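## Task

Take the foam block out of whichever drawer holds it and put it into the open drawer of the wide cabinet. Afterwards close all drawers fully. The cabinets must stay roughly where they were, and the robot must not topple or finish leaning; a topple or lean means failure. Nothing counts as achieved if it only stays that way because the robot is holding it at the end.

## Robot and tools

Robot: a Hello Robot Stretch 3 with a single arm. It has a two-wheeled base (0.33 m long, 0.34 m wide) that cannot move sideways, a lift on a mast, and a telescoping arm that reaches out to the robot's RIGHT. To shift the gripper forward or back you drive the base. An on-the-spot turn pivots about the midpoint of the drive wheels, 0.05 m behind the front edge. With the arm retracted and the wrist folded, a turn sweeps a radius of 0.28 m. An unfolded, level gripper reaches outside that radius.

Frames: the base frame has its origin on the floor between the drive wheels, x forward, y left, z up. hand_pose is reported in the base frame, at the point where the closed fingertips meet. With all wrist joints at zero, the hand's x axis points up, its y axis points back toward the mast and its z axis points to the rear. The odometry frame is the base frame as it was at the start of the scene. base_odometry heading is positive to the left, range -3.142 to 3.142. Wheel slip is counted as travel.

Tool execute_actions takes {"actions": [one action] or []} and an optional "cameras" list drawn from head_camera, nav_camera, wrist_camera, all. If cameras is left out, null or ["all"], every camera is returned; [] returns none. An action may hold "base", "joints" and "contact_limits". Its motions start at the same time. "base" takes exactly one key. translate_m is a straight drive of -1 to 1 m measured from the base's current position, with positive meaning forward. rotate_rad is a turn of -3.2 to 3.2 rad, with positive meaning left (counter-clockwise). Both are offsets counted from the pose in the last reported state. "joints" is a single dictionary keyed by joint name, and each value is an absolute target:
- lift_m: 0 to 1.1 m, arm height
- arm_m: 0 to 0.52 m, extension
- wrist_yaw_rad: -1.345 to 4.42. 0 is along the arm, positive swings toward the front, 3.0 folds over the base.
- wrist_pitch_rad: -1.57 to 0.451. 0 is level, negative tips the fingertips down.
- wrist_roll_rad: -2.911 to 2.911. At 0 the fingers are side by side.
- gripper_m: -0.089 to 0.179, larger means wider. The actual tip gap is 0.007 smaller when nearly shut and 0.025 smaller when wide, and it is 0 below 0.007.
- head_pan_rad: -3.953 to 1.73. 0 is forward, positive is left, -1.57 looks along the arm.
- head_tilt_rad: -1.53 to 0.419. Negative looks down.
Tolerances are 0.004 m on linear joints and 0.02 rad on angles (pitch 0.05). "contact_limits": {"arm_m": effort % from 1 to 100} stops the arm once its motor effort reaches that level. Values above the maximum are reduced to it. A value that is too low stops the arm immediately. Any unknown key or out-of-range value rejects the whole call. Joints and base you leave out can still be driving toward their previous targets. No action runs longer than 15 s.

Other tools: wait {"seconds": 0-10} lets the scene run on without new commands and returns the state. zoom_image {"camera", "region": [x0,y0,x1,y1]} returns a close-up of that camera's latest full image; the region can be at most 504x504 px with the origin at the top left. finished_scene {"scene": 1 or 2} ends the scene, reports success and then gives the next task. It cannot be undone.

Results: base_status and joint_status report how each motion ended. "done" means the target was reached; for the base it only means the wheels turned the commanded amount. "off_target" means the motion stopped short and may still be pushing. After contact_stop, time_out or torque_fault, the target is dropped. Arm and lift go slack after a contact_stop, and a slack lift can sink under load. on_its_own describes uncommanded behaviour; "held at" there is a target, not a position. motor_effort is a percentage, positive toward higher joint values, with the peak shown in brackets. It is noisy and biased. A rest effort outside its normal range suggests contact or a load. lidar_m has 12 distances in 30° sectors starting straight ahead and going counter-clockwise (4th left, 7th behind, 10th right). The scan plane is 0.17 m above the floor, and "-" means nothing was seen. wrist_depth_mm and head_depth_mm are 7x7 grids of median depth; the head grid is in sideways image orientation. base_tilt reports forward and right lean in degrees, with a fixed bias of up to about 4°. If a call reports a stop, the remaining calls in that reply are skipped.

Cameras: head_camera and nav_camera are on the head and move with pan and tilt. wrist_camera is on the gripper. Calibration is given in the base frame and is approximate.

Speed: the base moves fast (0.30 m/s, 1.9 rad/s) only while stowed, meaning lift below 0.30, arm below 0.03 and yaw above 2.54. Otherwise it is limited to 0.10 m/s and 0.63 rad/s.

Gripper: to grip, command a value below the object's width. To let go, command at least 0.02 above the value where contact happened. Readings do not confirm that anything is held. Squeezing too hard makes the stall guard ease off. To re-squeeze, send a different value.

Avoid: folding or unfolding the wrist unless lift is 0.32-0.95, pitch is -0.4 and roll is near 0. Once folded, the lift may go down to 0.25. With yaw below -0.4, keep pitch at -0.5 or lower. Arm pushes with the gripper above about 0.45 m can tip the robot, and repeated pushes after a contact_stop are worse. Don't drive while gripping, hooking or pushing something fixed. If you snag on furniture, reverse in small steps. If tilted, free the gripper and lower the lift to about 0.2. Wrist servos that push hard cut out for 10 s (torque_fault). A loose object may occasionally be bumped by something.

Each tool is called after "Call:" by a JSON object that holds its "api" and its "payload".

## Session

I'll start by looking at the current state of the scene.

Call:
{"api": "execute_actions", "payload": {"actions": []}}

Scene clock: 0.00 s.
base_odometry: x=+0.000 y=+0.000 heading=+0.000 (m, m, rad; odometry frame)
turned_by_wheels: +0.000 (rad since the last result)
turned_by_imu: +0.000 (rad since the last result)
base_tilt: forward=+1.1 right=-1.6 (deg)
lidar_m: 1.26 2.03 1.92 1.92 2.20 1.99 1.40 2.28 2.40 2.24 2.07 1.26
head_depth_mm: 1707 1700 1682 1687 1656 1149 1146 / 1737 1746 1731 1727 1695 1177 1178 / 1799 1803 1776 1761 1734 1215 1201 / 1839 1852 1815 1808 1781 1256 1228 / 1879 1902 1884 1838 1819 1284 1274 / 1915 1957 1938 1917 1909 1335 1275 / 1935 2028 1995 1979 1975 1940 1347
base_status: not commanded
joint_positions: lift_m=+0.543 arm_m=+0.003 wrist_yaw_rad=+3.129 wrist_pitch_rad=-0.509 wrist_roll_rad=+0.009 gripper_m=+0.037 head_pan_rad=+0.009 head_tilt_rad=+0.001
joint_status: not commanded
motor_effort: left_wheel=+1 right_wheel=+0 lift_m=+31 arm_m=+0 wrist_yaw_rad=-1 wrist_pitch_rad=+8 wrist_roll_rad=+0 gripper_m=+0 head_pan_rad=+0 head_tilt_rad=+1 (%)
hand_pose: x=-0.0186 y=+0.0644 z=+0.5354 quat_wxyz=(+0.183, +0.688, +0.173, +0.680) (m; base frame)
wrist_depth_mm: - - - - - - - / - - - - - - - / - - - - - - - / - - - - - - - / 964 957 932 918 929 893 900 / 794 784 815 775 811 773 797 / 684 691 665 677 669 689 686
pictures: head_camera (sideways: a quarter turn clockwise sets it upright), nav_camera (sideways: a quarter turn counterclockwise sets it upright), wrist_camera
Images, in order (width x height): head_camera 896x504, nav_camera 672x504, wrist_camera 644x364.

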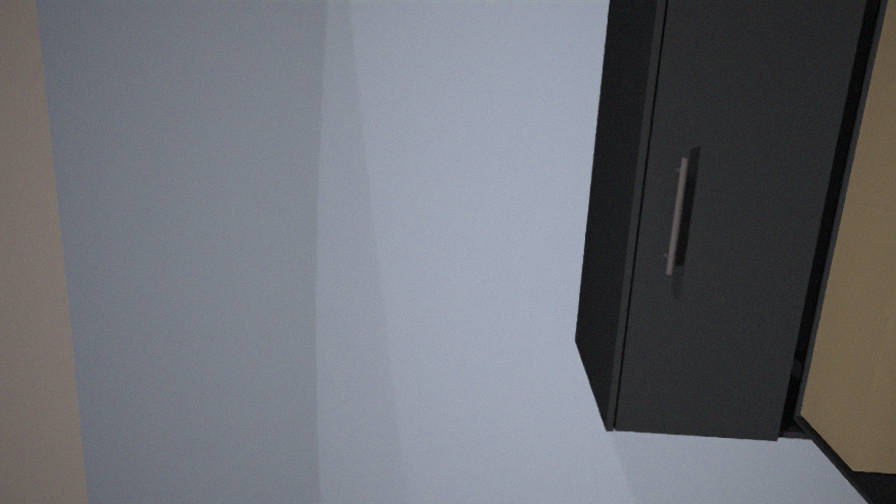

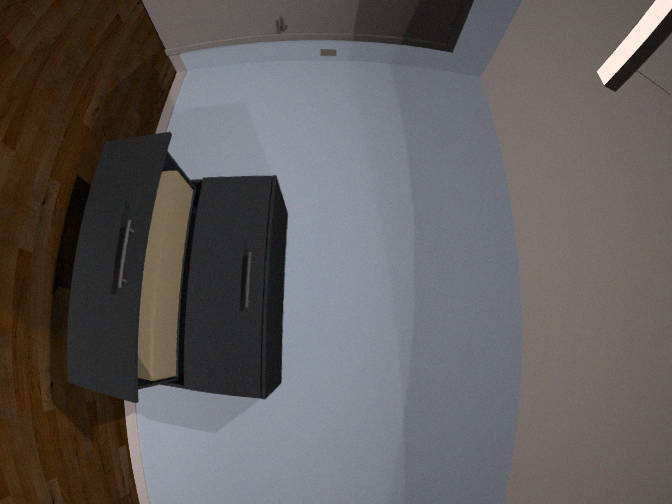

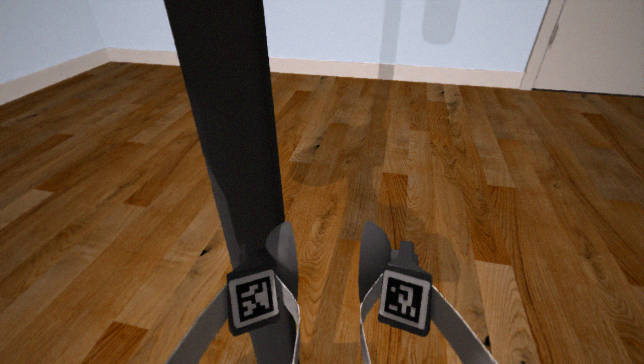

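Call:
{"api": "execute_actions", "payload": {"actions": [{"joints": {"head_pan_rad": 0.0, "head_tilt_rad": -0.6}}], "cameras": ["head_camera", "nav_camera"]}}

Call:
{"api": "execute_actions", "payload": {"actions": [{"joints": {"head_pan_rad": -1.57, "head_tilt_rad": -0.5}}], "cameras": ["nav_camera"]}}

Call:
{"api": "execute_actions", "payload": {"actions": [{"joints": {"head_pan_rad": -3.14, "head_tilt_rad": -0.5}}], "cameras": ["nav_camera"]}}

Scene clock: 1.17 s.
base_odometry: x=+0.000 y=+0.000 heading=+0.000 (m, m, rad; odometry frame)
turned_by_wheels: +0.000 (rad since the last result)
turned_by_imu: +0.000 (rad since the last result)
base_tilt: forward=+1.1 right=-1.6 (deg)
lidar_m: 1.26 2.03 1.92 1.92 2.20 1.99 1.39 2.28 2.40 2.26 2.07 1.26
head_depth_mm: 1460 1399 1213 1287 1052 1478 1312 / 1493 1367 1252 1282 1082 1506 1299 / 1530 1342 1302 1305 1123 1530 1293 / 1577 1308 1343 1326 1181 1538 1283 / 1621 1314 1395 1346 1233 1522 1285 / 1651 1426 1507 1207 1303 1525 1271 / 1718 1887 2128 1241 1744 1520 1268
base_status: not commanded
joint_positions: lift_m=+0.543 arm_m=+0.003 wrist_yaw_rad=+3.129 wrist_pitch_rad=-0.509 wrist_roll_rad=+0.009 gripper_m=+0.037 head_pan_rad=+0.007 head_tilt_rad=-0.592
joint_status: all done
motor_effort: left_wheel=+2(1) right_wheel=+0(0) lift_m=+31(31) arm_m=-1(0) wrist_yaw_rad=-1(1) wrist_pitch_rad=+8(8) wrist_roll_rad=+0(0) gripper_m=+0(0) head_pan_rad=-3(3) head_tilt_rad=-3(23) (%)
hand_pose: x=-0.0186 y=+0.0644 z=+0.5354 quat_wxyz=(+0.183, +0.688, +0.173, +0.680) (m; base frame)
wrist_depth_mm: - - - - - - - / - - - - - - - / - - - - - - - / - - - - - - - / 943 932 910 920 923 936 945 / 769 789 799 774 820 779 787 / 679 689 661 677 667 671 690
pictures: head_camera (sideways: a quarter turn clockwise sets it upright), nav_camera (sideways: a quarter turn counterclockwise sets it upright)
camera_calibration (this result's frames):
head_camera: T_world_to_cam=[[-0.523375, -0.0664721, -0.849506, 1.12458], [-0.0495994, 0.997639, -0.0475054, 0.067313], [0.850658, 0.0172719, -0.525436, 0.636434], [0, 0, 0, 1]] pos_world=[0.050529, -0.00339316, 1.29294]
nav_camera: T_world_to_cam=[[0.537349, 0.0331179, 0.842709, -1.0558], [0.0044648, -0.999326, 0.0364259, 0.0112942], [0.843348, -0.0158109, -0.537135, 0.65039], [0, 0, 0, 1]] pos_world=[0.0187798, 0.0565359, 1.23867]
Images, in order (width x height): head_camera 896x504, nav_camera 672x504.

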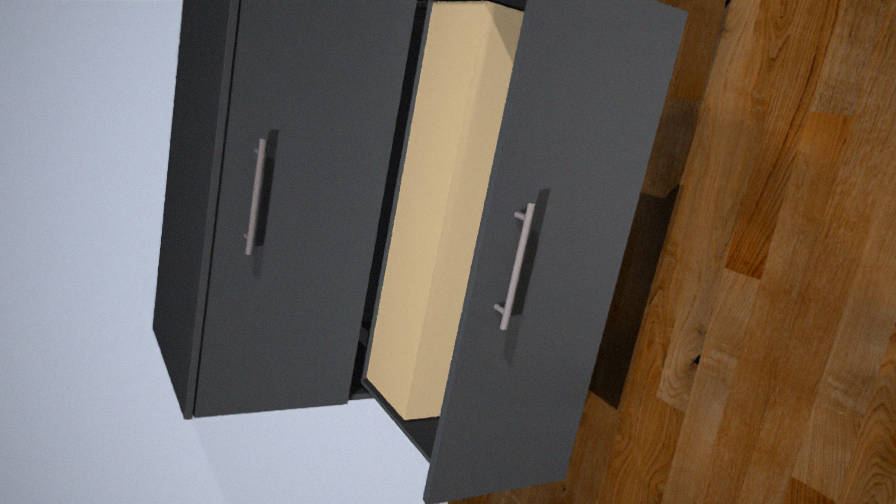

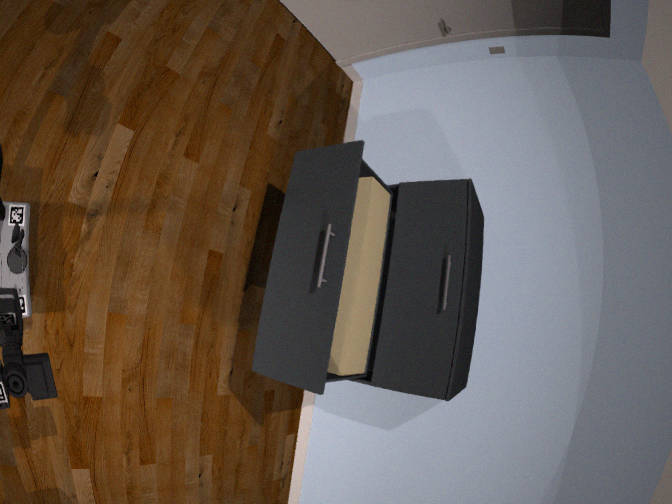

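Scene clock: 2.47 s.
base_odometry: x=+0.000 y=+0.000 heading=+0.000 (m, m, rad; odometry frame)
turned_by_wheels: +0.000 (rad since the last result)
turned_by_imu: +0.000 (rad since the last result)
base_tilt: forward=+1.1 right=-1.6 (deg)
lidar_m: 1.26 2.03 1.92 1.92 2.21 1.99 1.40 2.27 2.40 2.25 2.06 1.26
head_depth_mm: 2387 2545 2780 2954 2156 1670 1377 / 2434 2678 2892 3003 2156 1673 1379 / 2522 2726 2948 2962 2118 1650 1366 / 2578 2748 2800 2754 2104 1651 1367 / 2603 2875 2398 2543 2102 1640 1357 / 2760 2968 3173 2681 2081 1633 1340 / 2792 3024 3190 2833 2057 1625 1340
base_status: not commanded
joint_positions: lift_m=+0.543 arm_m=+0.003 wrist_yaw_rad=+3.129 wrist_pitch_rad=-0.509 wrist_roll_rad=+0.009 gripper_m=+0.037 head_pan_rad=-1.563 head_tilt_rad=-0.507
joint_status: all done
motor_effort: left_wheel=+1(2) right_wheel=+1(1) lift_m=+31(30) arm_m=+0(0) wrist_yaw_rad=-1(1) wrist_pitch_rad=+8(8) wrist_roll_rad=+0(0) gripper_m=+0(0) head_pan_rad=-3(42) head_tilt_rad=+3(11) (%)
hand_pose: x=-0.0186 y=+0.0644 z=+0.5354 quat_wxyz=(+0.183, +0.688, +0.173, +0.680) (m; base frame)
wrist_depth_mm: - - - - - - - / - - - - - - - / - - - - - - - / - - - - - - - / 953 882 902 950 979 933 903 / 800 780 788 791 790 768 778 / 692 701 673 696 664 679 665
pictures: nav_camera (sideways: a quarter turn counterclockwise sets it upright)
camera_calibration (this result's frames):
nav_camera: T_world_to_cam=[[0.0331612, -0.464205, 0.885107, -1.10802], [-0.999345, -0.0025692, 0.0360938, 0.0178459], [-0.0144809, -0.885724, -0.463986, 0.560446], [0, 0, 0, 1]] pos_world=[0.0626933, -0.0179021, 1.24011]
Images, in order (width x height): nav_camera 672x504.

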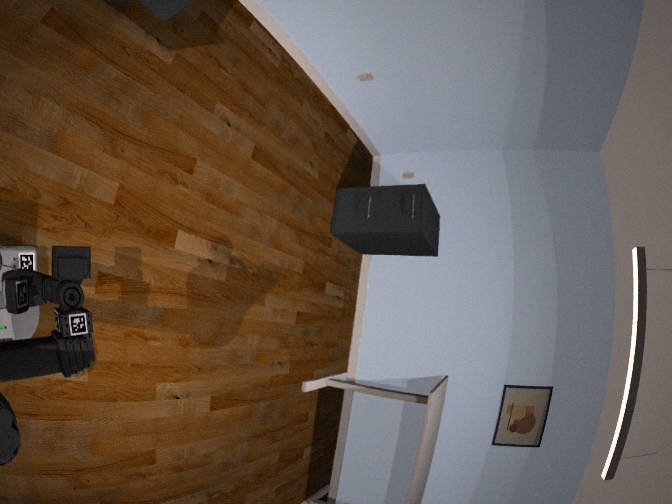

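Scene clock: 3.77 s.
base_odometry: x=+0.000 y=+0.000 heading=+0.000 (m, m, rad; odometry frame)
turned_by_wheels: +0.000 (rad since the last result)
turned_by_imu: +0.000 (rad since the last result)
base_tilt: forward=+1.2 right=-1.6 (deg)
lidar_m: 1.26 2.02 1.92 1.92 2.20 1.99 1.39 2.27 2.39 2.24 2.06 1.26
head_depth_mm: 1652 1791 1937 2099 2169 1679 1383 / 1696 1841 1992 2117 2146 1665 1379 / 1740 1870 2003 1638 1436 1661 1359 / 1782 1941 2069 1634 1762 1647 1367 / 1852 2009 2184 2300 1883 1627 1350 / 1886 2064 2242 2468 2082 1626 1342 / 1945 2122 2343 2528 2070 1626 1342
base_status: not commanded
joint_positions: lift_m=+0.543 arm_m=+0.003 wrist_yaw_rad=+3.129 wrist_pitch_rad=-0.509 wrist_roll_rad=+0.009 gripper_m=+0.037 head_pan_rad=-3.133 head_tilt_rad=-0.507
joint_status: all done
motor_effort: left_wheel=+0(1) right_wheel=+0(1) lift_m=+31(31) arm_m=+0(0) wrist_yaw_rad=-2(1) wrist_pitch_rad=+8(8) wrist_roll_rad=+0(0) gripper_m=+0(0) head_pan_rad=-3(46) head_tilt_rad=+2(3) (%)
hand_pose: x=-0.0186 y=+0.0644 z=+0.5354 quat_wxyz=(+0.183, +0.688, +0.173, +0.680) (m; base frame)
wrist_depth_mm: - - - - - - - / - - - - - - - / - - - - - - - / - - - - - - - / 933 962 938 927 940 921 916 / 809 779 810 787 815 791 790 / 691 676 681 685 670 680 678
pictures: nav_camera (sideways: a quarter turn counterclockwise sets it upright)
camera_calibration (this result's frames):
nav_camera: T_world_to_cam=[[-0.464159, -0.0335264, 0.885117, -1.105], [-0.00335505, 0.999343, 0.0360937, 0.0117705], [-0.885745, 0.0137836, -0.463967, 0.565735], [0, 0, 0, 1]] pos_world=[-0.0117588, -0.0566074, 1.24011]
Images, in order (width x height): nav_camera 672x504.

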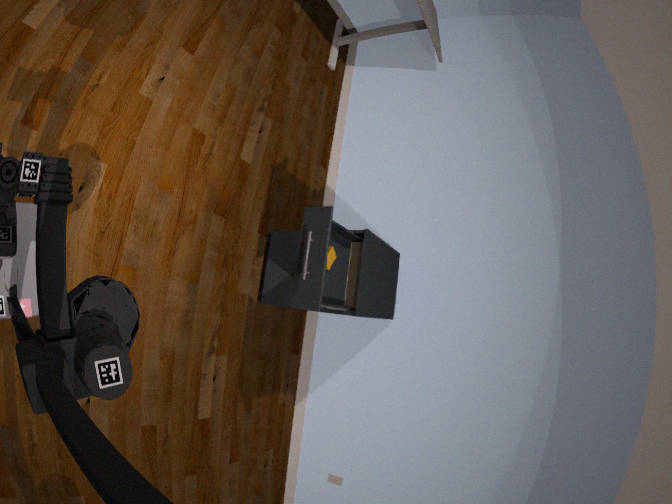

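Call:
{"api": "zoom_image", "payload": {"camera": "nav_camera", "region": [240, 180, 420, 340]}}

Call:
{"api": "execute_actions", "payload": {"actions": [{"joints": {"head_pan_rad": -3.14, "head_tilt_rad": -0.55}}], "cameras": ["head_camera"]}}

Region (240, 180, 420, 340) of nav_camera's 672x504 image, scaled by 2.800, with more detail than that image has.

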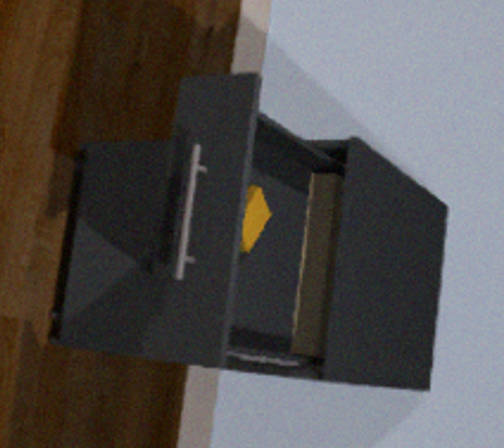

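Scene clock: 4.40 s.
base_odometry: x=+0.000 y=+0.000 heading=+0.000 (m, m, rad; odometry frame)
turned_by_wheels: +0.000 (rad since the last result)
turned_by_imu: +0.000 (rad since the last result)
base_tilt: forward=+1.1 right=-1.6 (deg)
lidar_m: 1.26 2.02 1.92 1.92 2.20 1.99 1.39 2.26 2.39 2.24 2.07 1.25
head_depth_mm: 1653 1793 1936 2146 2070 1636 1351 / 1692 1853 1989 2163 2037 1613 1334 / 1738 1888 1995 1550 1752 1629 1333 / 1780 1942 2063 1591 1815 1607 1328 / 1834 1984 2217 1604 1853 1593 1320 / 1882 2057 2283 2463 1991 1594 1309 / 1950 2138 2367 2530 1978 1562 1311
base_status: not commanded
joint_positions: lift_m=+0.543 arm_m=+0.003 wrist_yaw_rad=+3.129 wrist_pitch_rad=-0.509 wrist_roll_rad=+0.009 gripper_m=+0.037 head_pan_rad=-3.133 head_tilt_rad=-0.543
joint_status: all done
motor_effort: left_wheel=+1(0) right_wheel=+0(0) lift_m=+31(31) arm_m=+0(0) wrist_yaw_rad=-1(1) wrist_pitch_rad=+8(8) wrist_roll_rad=+0(0) gripper_m=+0(0) head_pan_rad=-3(4) head_tilt_rad=-3(9) (%)
hand_pose: x=-0.0186 y=+0.0644 z=+0.5354 quat_wxyz=(+0.183, +0.688, +0.173, +0.680) (m; base frame)
wrist_depth_mm: - - - - - - - / - - - - - - - / - - - - - - - / - - - - - - - / 930 941 942 943 921 900 925 / 770 792 796 785 807 793 786 / 684 689 669 680 676 676 682
pictures: head_camera (sideways: a quarter turn clockwise sets it upright)
camera_calibration (this result's frames):
head_camera: T_world_to_cam=[[0.480707, 0.0670951, -0.874311, 1.15081], [0.0491023, -0.997564, -0.0495565, 0.0693844], [-0.875506, -0.0191085, -0.48283, 0.591528], [0, 0, 0, 1]] pos_world=[-0.038721, 0.00330523, 1.29521]
Images, in order (width x height): head_camera 896x504.

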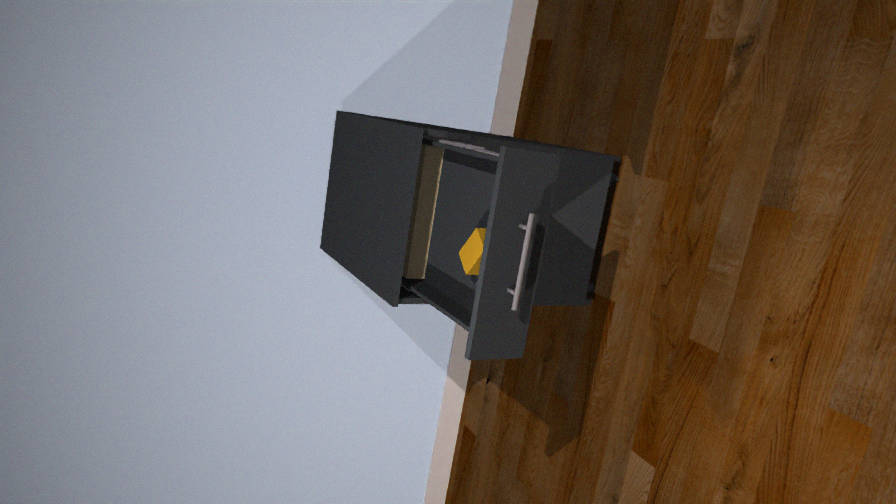

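Call:
{"api": "execute_actions", "payload": {"actions": [{"base": {"translate_m": -0.8}, "joints": {"lift_m": 0.8, "wrist_pitch_rad": -0.4, "wrist_yaw_rad": 0.0, "head_tilt_rad": -0.75}}], "cameras": ["head_camera", "nav_camera"]}}

Scene clock: 17.57 s.
base_odometry: x=-0.800 y=+0.000 heading=+0.000 (m, m, rad; odometry frame)
turned_by_wheels: +0.000 (rad since the last result)
turned_by_imu: -0.006 (rad since the last result)
base_tilt: forward=+1.1 right=-1.6 (deg)
lidar_m: 2.02 2.47 2.11 2.11 1.43 0.62 0.62 1.39 2.34 2.19 2.44 2.55
head_depth_mm: 1013 1127 1252 1376 1585 - - / 1039 1160 1256 1011 881 - - / 1071 1194 1271 1006 949 - - / 1091 1235 1302 1001 951 784 654 / 1121 1265 1453 1030 943 807 653 / 1154 1309 1499 1773 1633 799 688 / 1193 1348 1559 1828 1623 1373 1197
base_status: done
joint_positions: lift_m=+0.799 arm_m=+0.003 wrist_yaw_rad=+0.002 wrist_pitch_rad=-0.418 wrist_roll_rad=+0.009 gripper_m=+0.037 head_pan_rad=-3.133 head_tilt_rad=-0.741
joint_status: all done
motor_effort: left_wheel=+1(6) right_wheel=+0(2) lift_m=+47(47) arm_m=+0(0) wrist_yaw_rad=-4(7) wrist_pitch_rad=+10(12) wrist_roll_rad=+0(0) gripper_m=+0(0) head_pan_rad=-3(3) head_tilt_rad=-3(15) (%)
hand_pose: x=-0.0210 y=-0.3720 z=+0.8119 quat_wxyz=(+0.689, +0.147, -0.694, -0.147) (m; base frame)
wrist_depth_mm: - - - - - - - / - - - - - - - / - - - - - - - / - - - - - - - / - - - - - - - / - - - - - - - / - - 978 - 996 - -
pictures: head_camera (sideways: a quarter turn clockwise sets it upright), nav_camera (sideways: a quarter turn counterclockwise sets it upright)
camera_calibration (this result's frames):
head_camera: T_world_to_cam=[[0.643243, 0.0684265, -0.762598, 1.00417], [0.0579152, -0.997493, -0.0406524, 0.0577269], [-0.763469, -0.0180166, -0.645594, 0.802599], [0, 0, 0, 1]] pos_world=[-0.0365068, 0.00333078, 1.28627]
nav_camera: T_world_to_cam=[[-0.656119, -0.035087, 0.753841, -0.932673], [-0.0116409, 0.99927, 0.0363785, 0.0114613], [-0.754568, 0.0150932, -0.656049, 0.814834], [0, 0, 0, 1]] pos_world=[0.00303648, -0.0564761, 1.23724]
Images, in order (width x height): head_camera 896x504, nav_camera 672x504.

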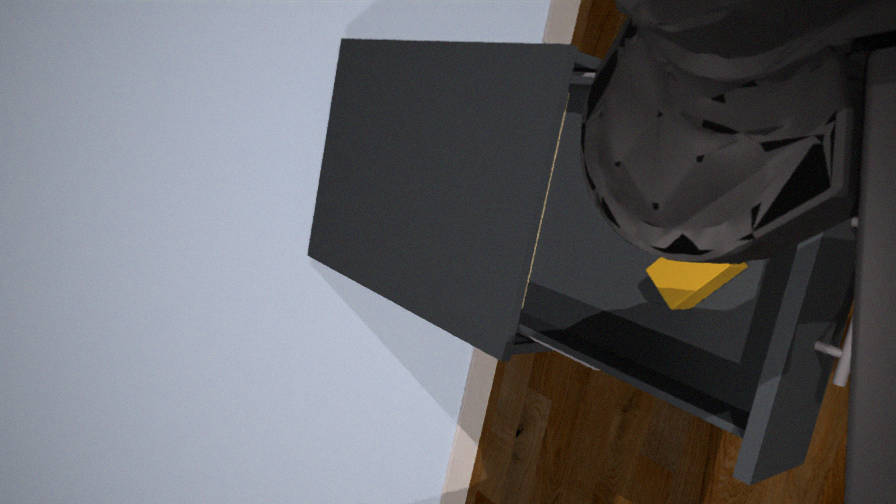

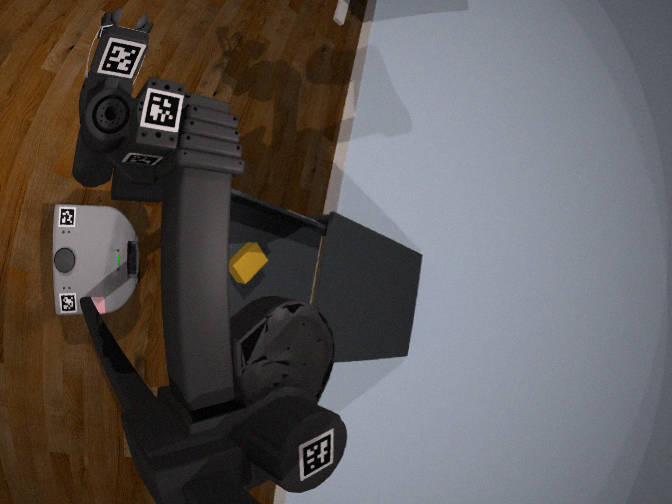

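Call:
{"api": "execute_actions", "payload": {"actions": [{"base": {"rotate_rad": -1.763}, "joints": {"lift_m": 0.82, "wrist_pitch_rad": -1.57, "wrist_yaw_rad": 0.85, "gripper_m": 0.15, "head_pan_rad": -1.4, "head_tilt_rad": -0.9}}]}}

Scene clock: 22.73 s.
base_odometry: x=-0.800 y=+0.000 heading=-1.763 (m, m, rad; odometry frame)
turned_by_wheels: -1.763 (rad since the last result)
turned_by_imu: -1.754 (rad since the last result)
base_tilt: forward=+1.1 right=-1.7 (deg)
lidar_m: 2.18 2.44 2.60 2.02 2.15 2.16 2.10 1.64 1.24 0.62 0.65 1.83
head_depth_mm: 1050 1186 1317 1595 1489 - 1125 / 1067 1204 1034 907 877 - - / 1106 1209 1030 923 875 806 - / 1120 1237 1020 950 837 789 1146 / 1155 1347 1116 948 866 743 1140 / 1187 1367 1653 1708 864 776 1136 / 1218 1427 1725 1720 1459 1253 1138
base_status: done
joint_positions: lift_m=+0.819 arm_m=+0.003 wrist_yaw_rad=+0.847 wrist_pitch_rad=-1.565 wrist_roll_rad=+0.009 gripper_m=+0.150 head_pan_rad=-1.407 head_tilt_rad=-0.889
joint_status: all done
motor_effort: left_wheel=+5(10) right_wheel=-3(6) lift_m=+47(48) arm_m=+0(0) wrist_yaw_rad=+2(3) wrist_pitch_rad=-2(8) wrist_roll_rad=-1(0) gripper_m=+1(82) head_pan_rad=+4(45) head_tilt_rad=-4(14) (%)
hand_pose: x=-0.0386 y=-0.1328 z=+0.7016 quat_wxyz=(+0.661, +0.659, -0.255, -0.252) (m; base frame)
wrist_depth_mm: 826 820 825 806 258 315 315 / 825 841 837 824 288 233 299 / 864 858 834 822 855 249 834 / 861 861 866 - 877 876 880 / 901 881 882 - 880 891 923 / 921 - 894 898 902 - 878 / 921 934 919 911 873 957 908
pictures: head_camera (sideways: a quarter turn clockwise sets it upright), nav_camera (sideways: a quarter turn counterclockwise sets it upright), wrist_camera
camera_calibration (this result's frames):
head_camera: T_world_to_cam=[[-0.184247, 0.729099, -0.659141, 0.874387], [0.975663, 0.216791, -0.0329224, 0.0420579], [0.118892, -0.649166, -0.751298, 0.934697], [0, 0, 0, 1]] pos_world=[0.00894036, -0.0398593, 1.27997]
nav_camera: T_world_to_cam=[[0.153065, -0.745561, 0.648621, -0.800489], [-0.984591, -0.171225, 0.0355322, 0.018505], [0.084569, -0.644065, -0.760282, 0.945278], [0, 0, 0, 1]] pos_world=[0.0608051, 0.0151761, 1.23723]
wrist_camera: T_world_to_cam=[[-0.662792, -0.748803, -0.000699185, -0.127281], [-0.740436, 0.655246, 0.149691, -0.00701321], [-0.111631, 0.0997318, -0.988733, 0.862608], [0, 0, 0, 1]] pos_world=[0.00674031, -0.176742, 0.853849]
Images, in order (width x height): head_camera 896x504, nav_camera 672x504, wrist_camera 644x364.

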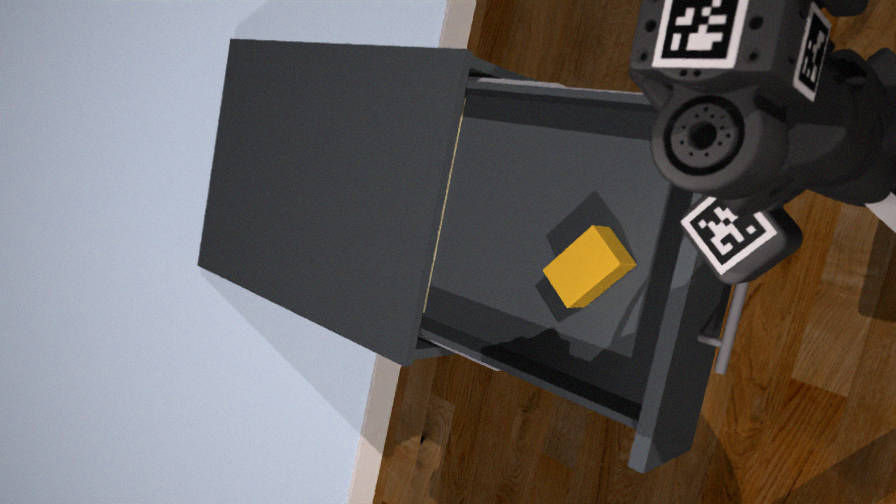

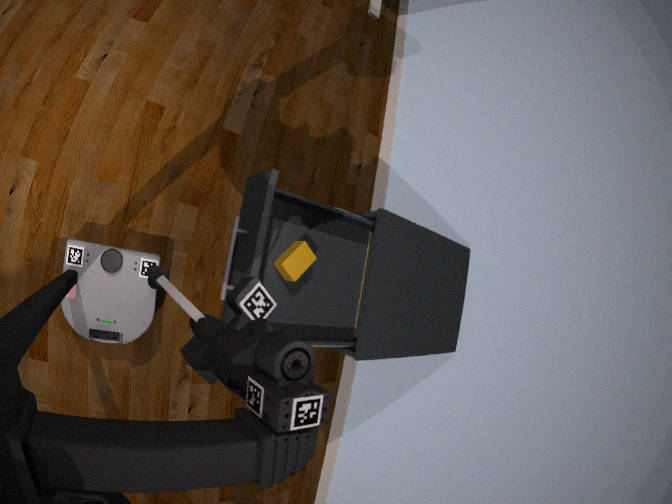

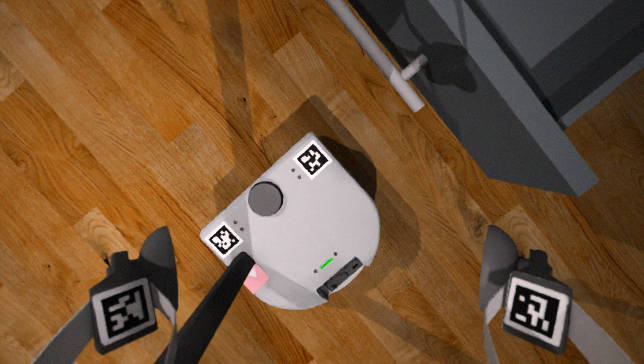

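Call:
{"api": "zoom_image", "payload": {"camera": "head_camera", "region": [500, 180, 700, 340]}}

Region (500, 180, 700, 340) of head_camera's 896x504 image, scaled by 2.520, with more detail than that image has; it fills the top 403 rows of this view, and the rest is white.

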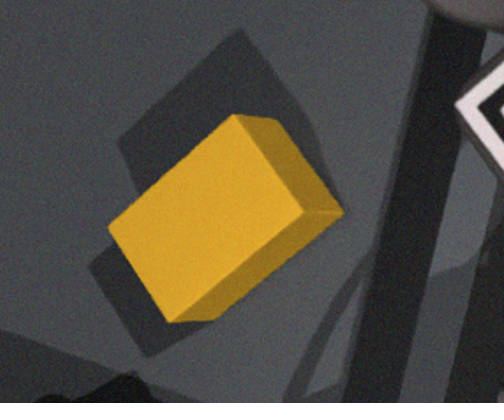

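Call:
{"api": "execute_actions", "payload": {"actions": [{"base": {"translate_m": 0.13}, "joints": {"arm_m": 0.315, "wrist_yaw_rad": 0.9, "head_pan_rad": -1.5, "head_tilt_rad": -0.9}}]}}

Scene clock: 27.40 s.
base_odometry: x=-0.825 y=-0.128 heading=-1.763 (m, m, rad; odometry frame)
turned_by_wheels: +0.000 (rad since the last result)
turned_by_imu: +0.001 (rad since the last result)
base_tilt: forward=+1.1 right=-1.6 (deg)
lidar_m: 2.06 2.34 2.59 2.02 2.14 2.29 2.23 1.65 0.64 0.62 1.29 1.84
head_depth_mm: 1060 1197 - 924 868 716 1129 / 1078 1203 - 952 876 735 1145 / 1095 1217 1057 952 847 716 1146 / 1113 1238 1024 949 853 745 1146 / 1132 1310 1544 1678 1381 758 1146 / 1151 1335 1583 1721 1468 1257 1136 / 1170 1356 1620 1698 1460 1272 1136
base_status: done
joint_positions: lift_m=+0.819 arm_m=+0.315 wrist_yaw_rad=+0.898 wrist_pitch_rad=-1.566 wrist_roll_rad=+0.009 gripper_m=+0.150 head_pan_rad=-1.493 head_tilt_rad=-0.889
joint_status: all done
motor_effort: left_wheel=+5(11) right_wheel=-3(5) lift_m=+47(47) arm_m=+6(7) wrist_yaw_rad=+1(3) wrist_pitch_rad=-2(2) wrist_roll_rad=+0(0) gripper_m=+1(1) head_pan_rad=-3(14) head_tilt_rad=-4(4) (%)
hand_pose: x=-0.0394 y=-0.4456 z=+0.7016 quat_wxyz=(+0.667, +0.666, -0.238, -0.235) (m; base frame)
wrist_depth_mm: 842 818 815 317 318 318 199 / 854 829 308 323 324 321 201 / 839 313 332 327 328 329 209 / 246 323 336 291 335 334 337 / 562 277 345 297 340 339 339 / 892 - 346 348 346 - 303 / 925 246 299 355 357 321 913
pictures: head_camera (sideways: a quarter turn clockwise sets it upright), nav_camera (sideways: a quarter turn counterclockwise sets it upright), wrist_camera
camera_calibration (this result's frames):
head_camera: T_world_to_cam=[[-0.120745, 0.742307, -0.659091, 0.873934], [0.990713, 0.131923, -0.0329187, 0.0419613], [0.0625132, -0.656945, -0.751342, 0.935099], [0, 0, 0, 1]] pos_world=[0.00549535, -0.0399543, 1.27996]
nav_camera: T_world_to_cam=[[0.0882603, -0.756021, 0.64857, -0.800027], [-0.995682, -0.0857575, 0.0355316, 0.0185734], [0.0287571, -0.648906, -0.760325, 0.945676], [0, 0, 0, 1]] pos_world=[0.0619089, 0.0104105, 1.23723]
wrist_camera: T_world_to_cam=[[-0.623916, -0.781491, -0.000698882, -0.375034], [-0.772719, 0.616778, 0.149968, 0.178733], [-0.116767, 0.0941073, -0.988691, 0.89098], [0, 0, 0, 1]] pos_world=[0.00815825, -0.487172, 0.853838]
Images, in order (width x height): head_camera 896x504, nav_camera 672x504, wrist_camera 644x364.

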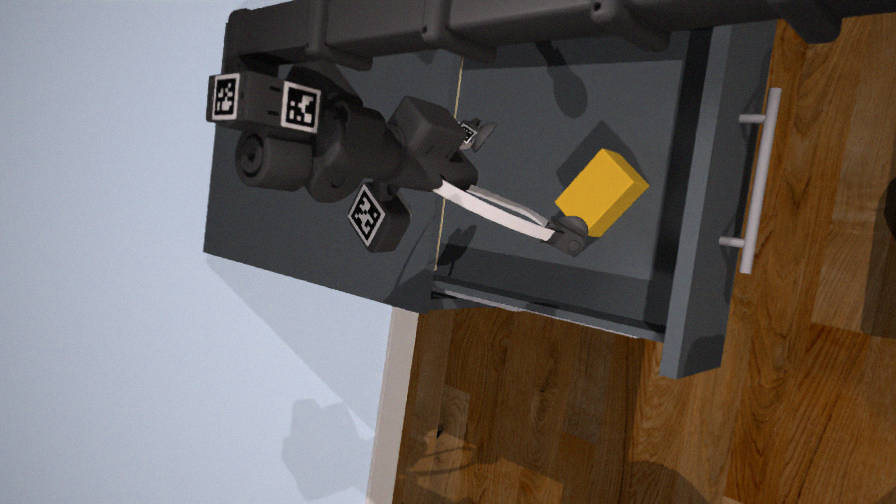

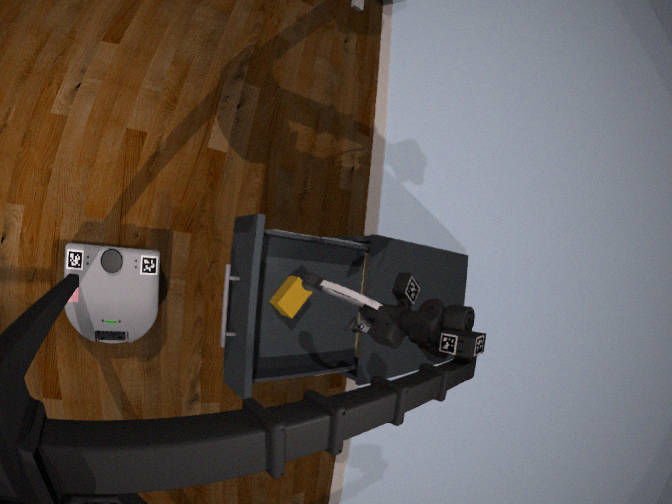

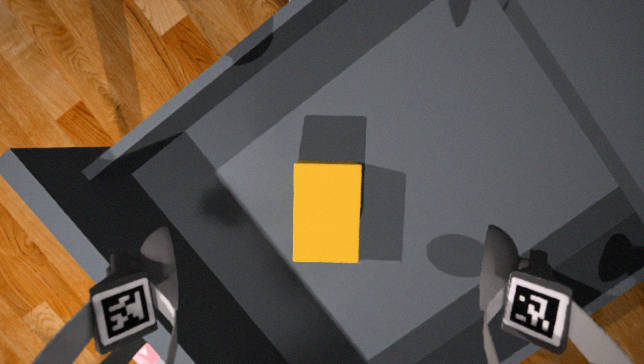

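Call:
{"api": "execute_actions", "payload": {"actions": [{"joints": {"lift_m": 0.668, "gripper_m": 0.12}}], "cameras": ["head_camera", "wrist_camera"]}}

Scene clock: 30.23 s.
base_odometry: x=-0.825 y=-0.128 heading=-1.763 (m, m, rad; odometry frame)
turned_by_wheels: +0.000 (rad since the last result)
turned_by_imu: +0.000 (rad since the last result)
base_tilt: forward=+1.2 right=-1.6 (deg)
lidar_m: 2.06 2.35 2.59 2.02 2.14 2.29 2.24 1.65 0.64 0.62 1.29 1.84
head_depth_mm: 1061 1192 1035 908 881 734 - / 1078 1209 1035 - 877 779 1150 / 1099 1204 1026 - 823 720 1150 / 1113 1242 1020 916 884 746 1146 / 1131 1313 1536 1667 1376 756 1142 / 1155 1335 1601 1714 1476 1261 1144 / 1171 1358 1621 1696 1464 1281 1141
base_status: not commanded
joint_positions: lift_m=+0.669 arm_m=+0.315 wrist_yaw_rad=+0.898 wrist_pitch_rad=-1.566 wrist_roll_rad=+0.009 gripper_m=+0.120 head_pan_rad=-1.493 head_tilt_rad=-0.889
joint_status: all done
motor_effort: left_wheel=+4(5) right_wheel=-3(3) lift_m=+13(42) arm_m=+6(6) wrist_yaw_rad=+1(1) wrist_pitch_rad=-2(2) wrist_roll_rad=+1(0) gripper_m=+0(82) head_pan_rad=-3(3) head_tilt_rad=-4(4) (%)
hand_pose: x=-0.0394 y=-0.4456 z=+0.5511 quat_wxyz=(+0.667, +0.666, -0.238, -0.235) (m; base frame)
wrist_depth_mm: 126 150 174 173 174 174 174 / 150 177 177 176 177 176 176 / 181 180 179 180 180 180 179 / 183 184 183 154 183 182 184 / 188 187 185 141 185 186 186 / 190 190 190 143 190 190 189 / 177 194 194 146 194 194 194
pictures: head_camera (sideways: a quarter turn clockwise sets it upright), wrist_camera
camera_calibration (this result's frames):
head_camera: T_world_to_cam=[[-0.120745, 0.742307, -0.659091, 0.873934], [0.990713, 0.131923, -0.0329187, 0.0419613], [0.0625132, -0.656945, -0.751342, 0.935099], [0, 0, 0, 1]] pos_world=[0.00549535, -0.0399543, 1.27996]
wrist_camera: T_world_to_cam=[[-0.623916, -0.781491, -0.00069886, -0.37514], [-0.772716, 0.616777, 0.149987, 0.201302], [-0.116782, 0.0941193, -0.988688, 0.742093], [0, 0, 0, 1]] pos_world=[0.00815665, -0.487172, 0.703243]
Images, in order (width x height): head_camera 896x504, wrist_camera 644x364.

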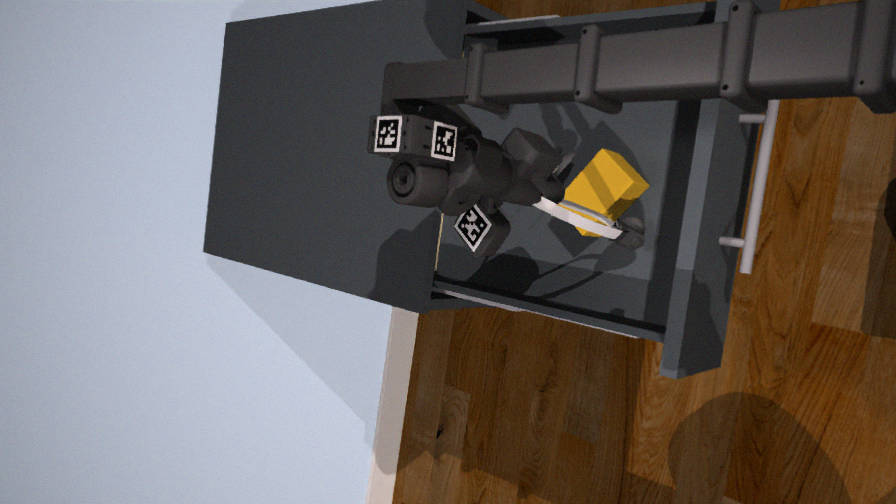

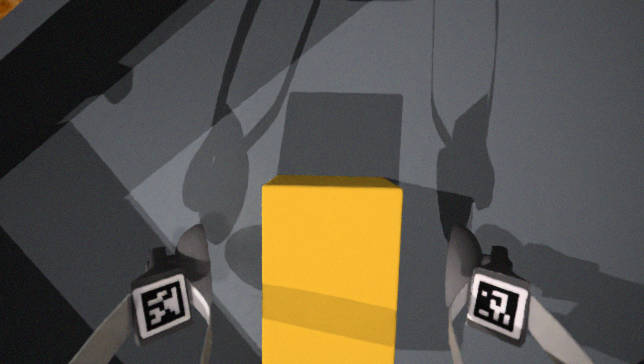

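Call:
{"api": "execute_actions", "payload": {"actions": [{"joints": {"lift_m": 0.663, "gripper_m": 0.035}}], "cameras": ["wrist_camera"]}}

Scene clock: 31.80 s.
base_odometry: x=-0.825 y=-0.128 heading=-1.763 (m, m, rad; odometry frame)
turned_by_wheels: +0.000 (rad since the last result)
turned_by_imu: +0.000 (rad since the last result)
base_tilt: forward=+1.1 right=-1.6 (deg)
lidar_m: 2.06 2.34 2.60 2.01 2.14 2.29 2.23 1.65 0.64 0.62 1.29 1.83
head_depth_mm: 1064 1192 1036 909 882 734 - / 1080 1200 1031 - 875 779 1145 / 1093 1207 1029 - 819 720 1148 / 1118 1239 1025 921 869 748 1147 / 1131 1310 1529 1680 1376 756 1145 / 1150 1337 1578 1717 1472 1257 1139 / 1169 1357 1626 1703 1462 1279 1140
base_status: not commanded
joint_positions: lift_m=+0.664 arm_m=+0.315 wrist_yaw_rad=+0.898 wrist_pitch_rad=-1.566 wrist_roll_rad=+0.009 gripper_m=+0.035 head_pan_rad=-1.493 head_tilt_rad=-0.889
joint_status: all done
motor_effort: left_wheel=+4(5) right_wheel=-3(3) lift_m=+13(13) arm_m=+6(6) wrist_yaw_rad=+1(1) wrist_pitch_rad=-2(2) wrist_roll_rad=+0(0) gripper_m=-11(85) head_pan_rad=-3(2) head_tilt_rad=-4(4) (%)
hand_pose: x=-0.0394 y=-0.4456 z=+0.5461 quat_wxyz=(+0.667, +0.666, -0.238, -0.235) (m; base frame)
wrist_depth_mm: 126 150 169 168 169 169 168 / 150 171 171 171 171 171 172 / 176 175 176 174 175 175 174 / 179 179 178 154 177 177 177 / 183 182 181 133 134 181 181 / 185 185 137 136 135 185 185 / 178 190 190 138 189 188 188
pictures: wrist_camera
camera_calibration (this result's frames):
wrist_camera: T_world_to_cam=[[-0.623916, -0.781491, -0.000698854, -0.37515], [-0.772716, 0.616776, 0.149992, 0.202051], [-0.116787, 0.0941226, -0.988687, 0.737159], [0, 0, 0, 1]] pos_world=[0.00815623, -0.48718, 0.698251]
Images, in order (width x height): wrist_camera 644x364.

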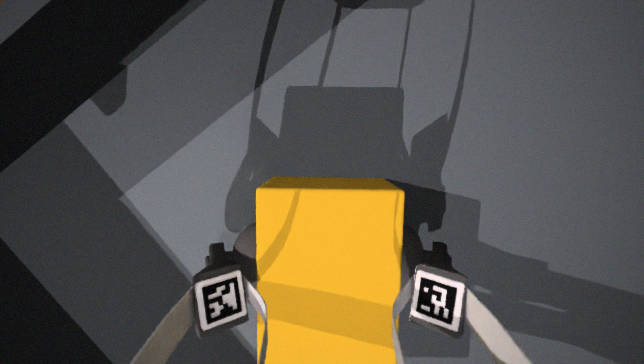

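Call:
{"api": "execute_actions", "payload": {"actions": [{"joints": {"lift_m": 0.81}}], "cameras": ["wrist_camera"]}}

Scene clock: 49.43 s.
base_odometry: x=-0.825 y=-0.128 heading=-1.763 (m, m, rad; odometry frame)
turned_by_wheels: +0.000 (rad since the last result)
turned_by_imu: +0.000 (rad since the last result)
base_tilt: forward=+1.2 right=-1.5 (deg)
lidar_m: 2.06 2.34 2.59 2.02 2.14 2.29 2.23 1.65 0.64 0.62 1.29 1.84
head_depth_mm: 1064 1211 - - 880 711 1144 / 1079 1211 - 954 878 735 1149 / 1098 1201 1056 887 823 718 1149 / 1114 1235 1023 950 861 746 1145 / 1128 1305 1536 1676 1380 757 1148 / 1149 1329 1597 1704 1468 1258 1145 / 1172 1362 1627 1701 1462 1270 1134
base_status: not commanded
joint_positions: lift_m=+0.809 arm_m=+0.315 wrist_yaw_rad=+0.898 wrist_pitch_rad=-1.566 wrist_roll_rad=+0.009 gripper_m=+0.035 head_pan_rad=-1.493 head_tilt_rad=-0.889
joint_status: all done
motor_effort: left_wheel=+5(5) right_wheel=-3(2) lift_m=+47(50) arm_m=+6(6) wrist_yaw_rad=+2(1) wrist_pitch_rad=-2(2) wrist_roll_rad=+0(0) gripper_m=-11(10) head_pan_rad=-3(3) head_tilt_rad=-4(4) (%)
hand_pose: x=-0.0394 y=-0.4456 z=+0.6916 quat_wxyz=(+0.667, +0.666, -0.238, -0.235) (m; base frame)
wrist_depth_mm: 805 799 806 308 307 307 190 / 839 824 305 313 314 313 193 / 831 292 321 320 317 320 209 / 244 324 328 154 324 326 326 / 227 281 332 133 134 334 328 / 888 248 137 136 135 337 294 / 903 234 280 139 342 312 915
pictures: wrist_camera
camera_calibration (this result's frames):
wrist_camera: T_world_to_cam=[[-0.623916, -0.781491, -0.000698853, -0.375049], [-0.772716, 0.616776, 0.149993, 0.180216], [-0.116787, 0.0941232, -0.988687, 0.881083], [0, 0, 0, 1]] pos_world=[0.00815614, -0.48718, 0.843821]
Images, in order (width x height): wrist_camera 644x364.

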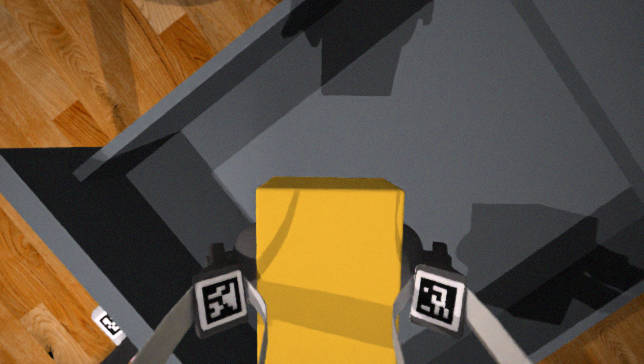

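Call:
{"api": "execute_actions", "payload": {"actions": [{"joints": {"arm_m": 0.0, "wrist_pitch_rad": -0.4, "wrist_yaw_rad": 2.3, "head_pan_rad": -1.75, "head_tilt_rad": -1.25}}]}}

Scene clock: 53.07 s.
base_odometry: x=-0.825 y=-0.128 heading=-1.763 (m, m, rad; odometry frame)
turned_by_wheels: +0.000 (rad since the last result)
turned_by_imu: +0.000 (rad since the last result)
base_tilt: forward=+1.2 right=-1.6 (deg)
lidar_m: 2.06 2.34 2.59 2.02 2.14 2.29 2.24 1.65 0.64 0.62 1.29 1.84
head_depth_mm: 1402 1616 1519 - - 1189 1118 / 1270 912 892 - 1283 1209 1115 / 869 919 887 - 1299 - - / 866 915 881 - 1288 - 1105 / 865 915 882 804 - 1179 1121 / 864 862 892 794 1303 1186 1111 / 1284 1564 1478 1378 1274 1191 381
base_status: not commanded
joint_positions: lift_m=+0.809 arm_m=+0.003 wrist_yaw_rad=+2.298 wrist_pitch_rad=-0.422 wrist_roll_rad=+0.009 gripper_m=+0.035 head_pan_rad=-1.743 head_tilt_rad=-1.235
joint_status: all done
joint sent to its limit — the command would take arm_m past its lower limit, so that joint was sent only as far as its limit.
motor_effort: left_wheel=+5(5) right_wheel=-3(2) lift_m=+47(47) arm_m=-6(5) wrist_yaw_rad=+1(4) wrist_pitch_rad=+13(13) wrist_roll_rad=+0(0) gripper_m=-11(11) head_pan_rad=-3(24) head_tilt_rad=-5(21) (%)
hand_pose: x=+0.1459 y=+0.0007 z=+0.8209 quat_wxyz=(+0.418, +0.694, -0.149, +0.567) (m; base frame)
wrist_depth_mm: - - - - - - - / - - - - - - - / - - - - - - - / - - - 155 - - - / - - - 133 134 - - / - - 137 135 135 - - / - - 983 139 962 - -
pictures: head_camera (sideways: a quarter turn clockwise sets it upright), nav_camera (sideways: a quarter turn counterclockwise sets it upright), wrist_camera
camera_calibration (this result's frames):
head_camera: T_world_to_cam=[[0.097207, 0.925547, -0.365943, 0.490725], [0.993933, -0.10929, -0.0123941, 0.0152105], [-0.051465, -0.362518, -0.930555, 1.16873], [0, 0, 0, 1]] pos_world=[-0.00267153, -0.0288423, 1.26733]
nav_camera: T_world_to_cam=[[-0.131349, -0.926638, 0.352262, -0.4127], [-0.987958, 0.151669, 0.0305886, 0.0249765], [-0.0817718, -0.344003, -0.935401, 1.17389], [0, 0, 0, 1]] pos_world=[0.0664597, 0.0176109, 1.24268]
wrist_camera: T_world_to_cam=[[0.665578, -0.746328, -0.000820485, -0.0986607], [-0.408352, -0.36325, -0.837435, 0.786886], [0.624703, 0.557714, -0.546536, 0.51706], [0, 0, 0, 1]] pos_world=[0.0639842, -0.0761686, 0.941477]
Images, in order (width x height): head_camera 896x504, nav_camera 672x504, wrist_camera 644x364.

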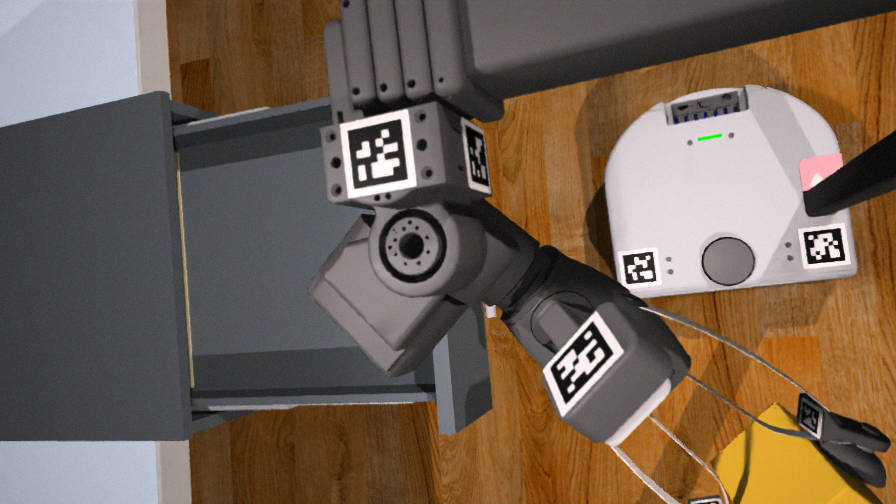

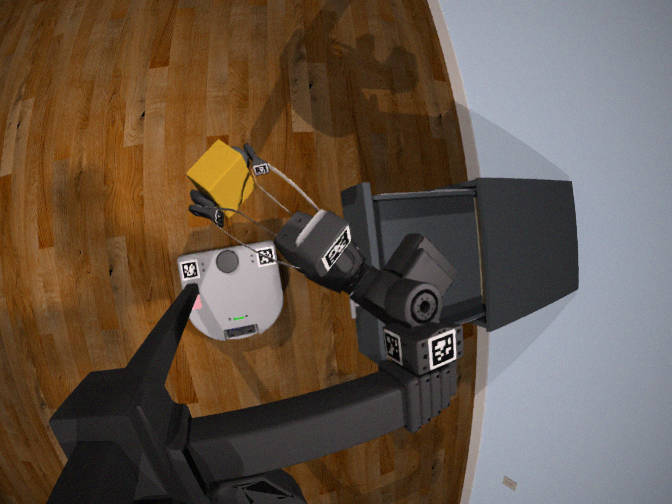

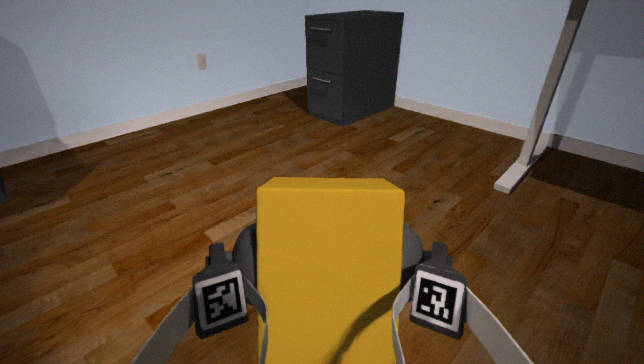

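Call:
{"api": "execute_actions", "payload": {"actions": [{"joints": {"lift_m": 0.43, "head_pan_rad": -1.6, "head_tilt_rad": -1.05}}], "cameras": ["head_camera", "nav_camera"]}}

Scene clock: 58.47 s.
base_odometry: x=-0.825 y=-0.128 heading=-1.763 (m, m, rad; odometry frame)
turned_by_wheels: +0.000 (rad since the last result)
turned_by_imu: +0.000 (rad since the last result)
base_tilt: forward=+1.2 right=-1.6 (deg)
lidar_m: 2.06 2.34 2.60 2.02 2.14 2.29 2.23 1.65 0.64 0.62 1.29 1.83
head_depth_mm: 1170 1345 1610 1497 805 1231 1129 / 1122 985 905 896 814 1246 1150 / 1132 983 902 895 814 1265 - / 1128 980 902 896 799 - - / 1143 979 893 877 820 1221 1104 / 1202 1439 1654 1514 1308 1223 1110 / 1211 1446 1660 1500 1359 1213 1116
base_status: not commanded
joint_positions: lift_m=+0.431 arm_m=+0.003 wrist_yaw_rad=+2.298 wrist_pitch_rad=-0.421 wrist_roll_rad=+0.009 gripper_m=+0.035 head_pan_rad=-1.607 head_tilt_rad=-1.051
joint_status: all done
motor_effort: left_wheel=+4(5) right_wheel=-2(3) lift_m=+13(41) arm_m=-6(6) wrist_yaw_rad=+1(1) wrist_pitch_rad=+12(13) wrist_roll_rad=+0(0) gripper_m=-11(11) head_pan_rad=+4(16) head_tilt_rad=+0(12) (%)
hand_pose: x=+0.1460 y=+0.0008 z=+0.4426 quat_wxyz=(+0.418, +0.694, -0.150, +0.567) (m; base frame)
wrist_depth_mm: - - - - - - - / - - - - - - - / - - - - - - - / - - - 155 - - - / 885 886 852 133 134 842 862 / 716 717 137 135 135 711 698 / 602 617 602 138 574 599 598
pictures: head_camera (sideways: a quarter turn clockwise sets it upright), nav_camera (sideways: a quarter turn counterclockwise sets it upright)
camera_calibration (this result's frames):
head_camera: T_world_to_cam=[[-0.0321288, 0.847549, -0.529744, 0.704872], [0.999453, 0.0230971, -0.023663, 0.0298521], [-0.00782003, -0.530214, -0.847828, 1.06097], [0, 0, 0, 1]] pos_world=[0.00110775, -0.0355604, 1.27363]
nav_camera: T_world_to_cam=[[-0.00163659, -0.855644, 0.517563, -0.628799], [-0.999182, 0.0223071, 0.0337189, 0.020962], [-0.0403967, -0.517085, -0.854981, 1.06916], [0, 0, 0, 1]] pos_world=[0.0631062, 0.0143499, 1.23885]
Images, in order (width x height): head_camera 896x504, nav_camera 672x504.

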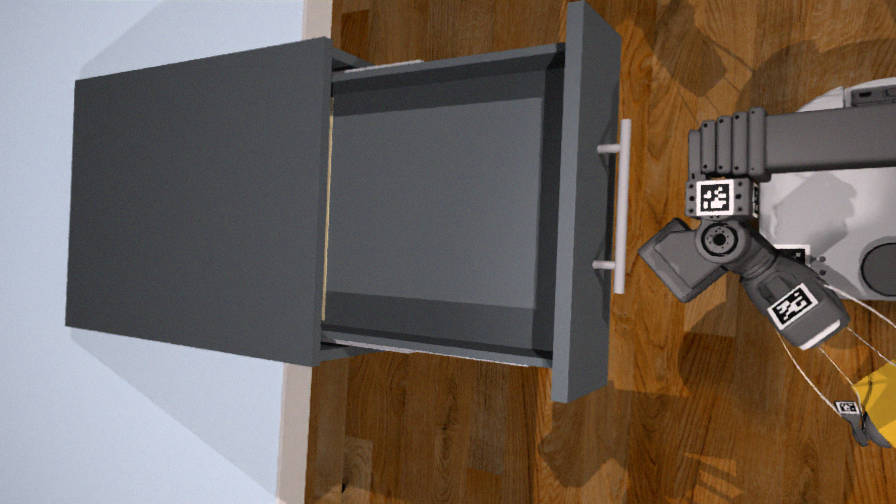

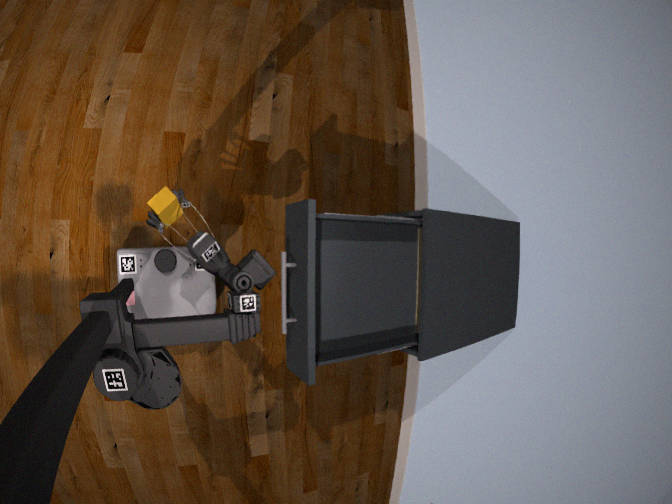

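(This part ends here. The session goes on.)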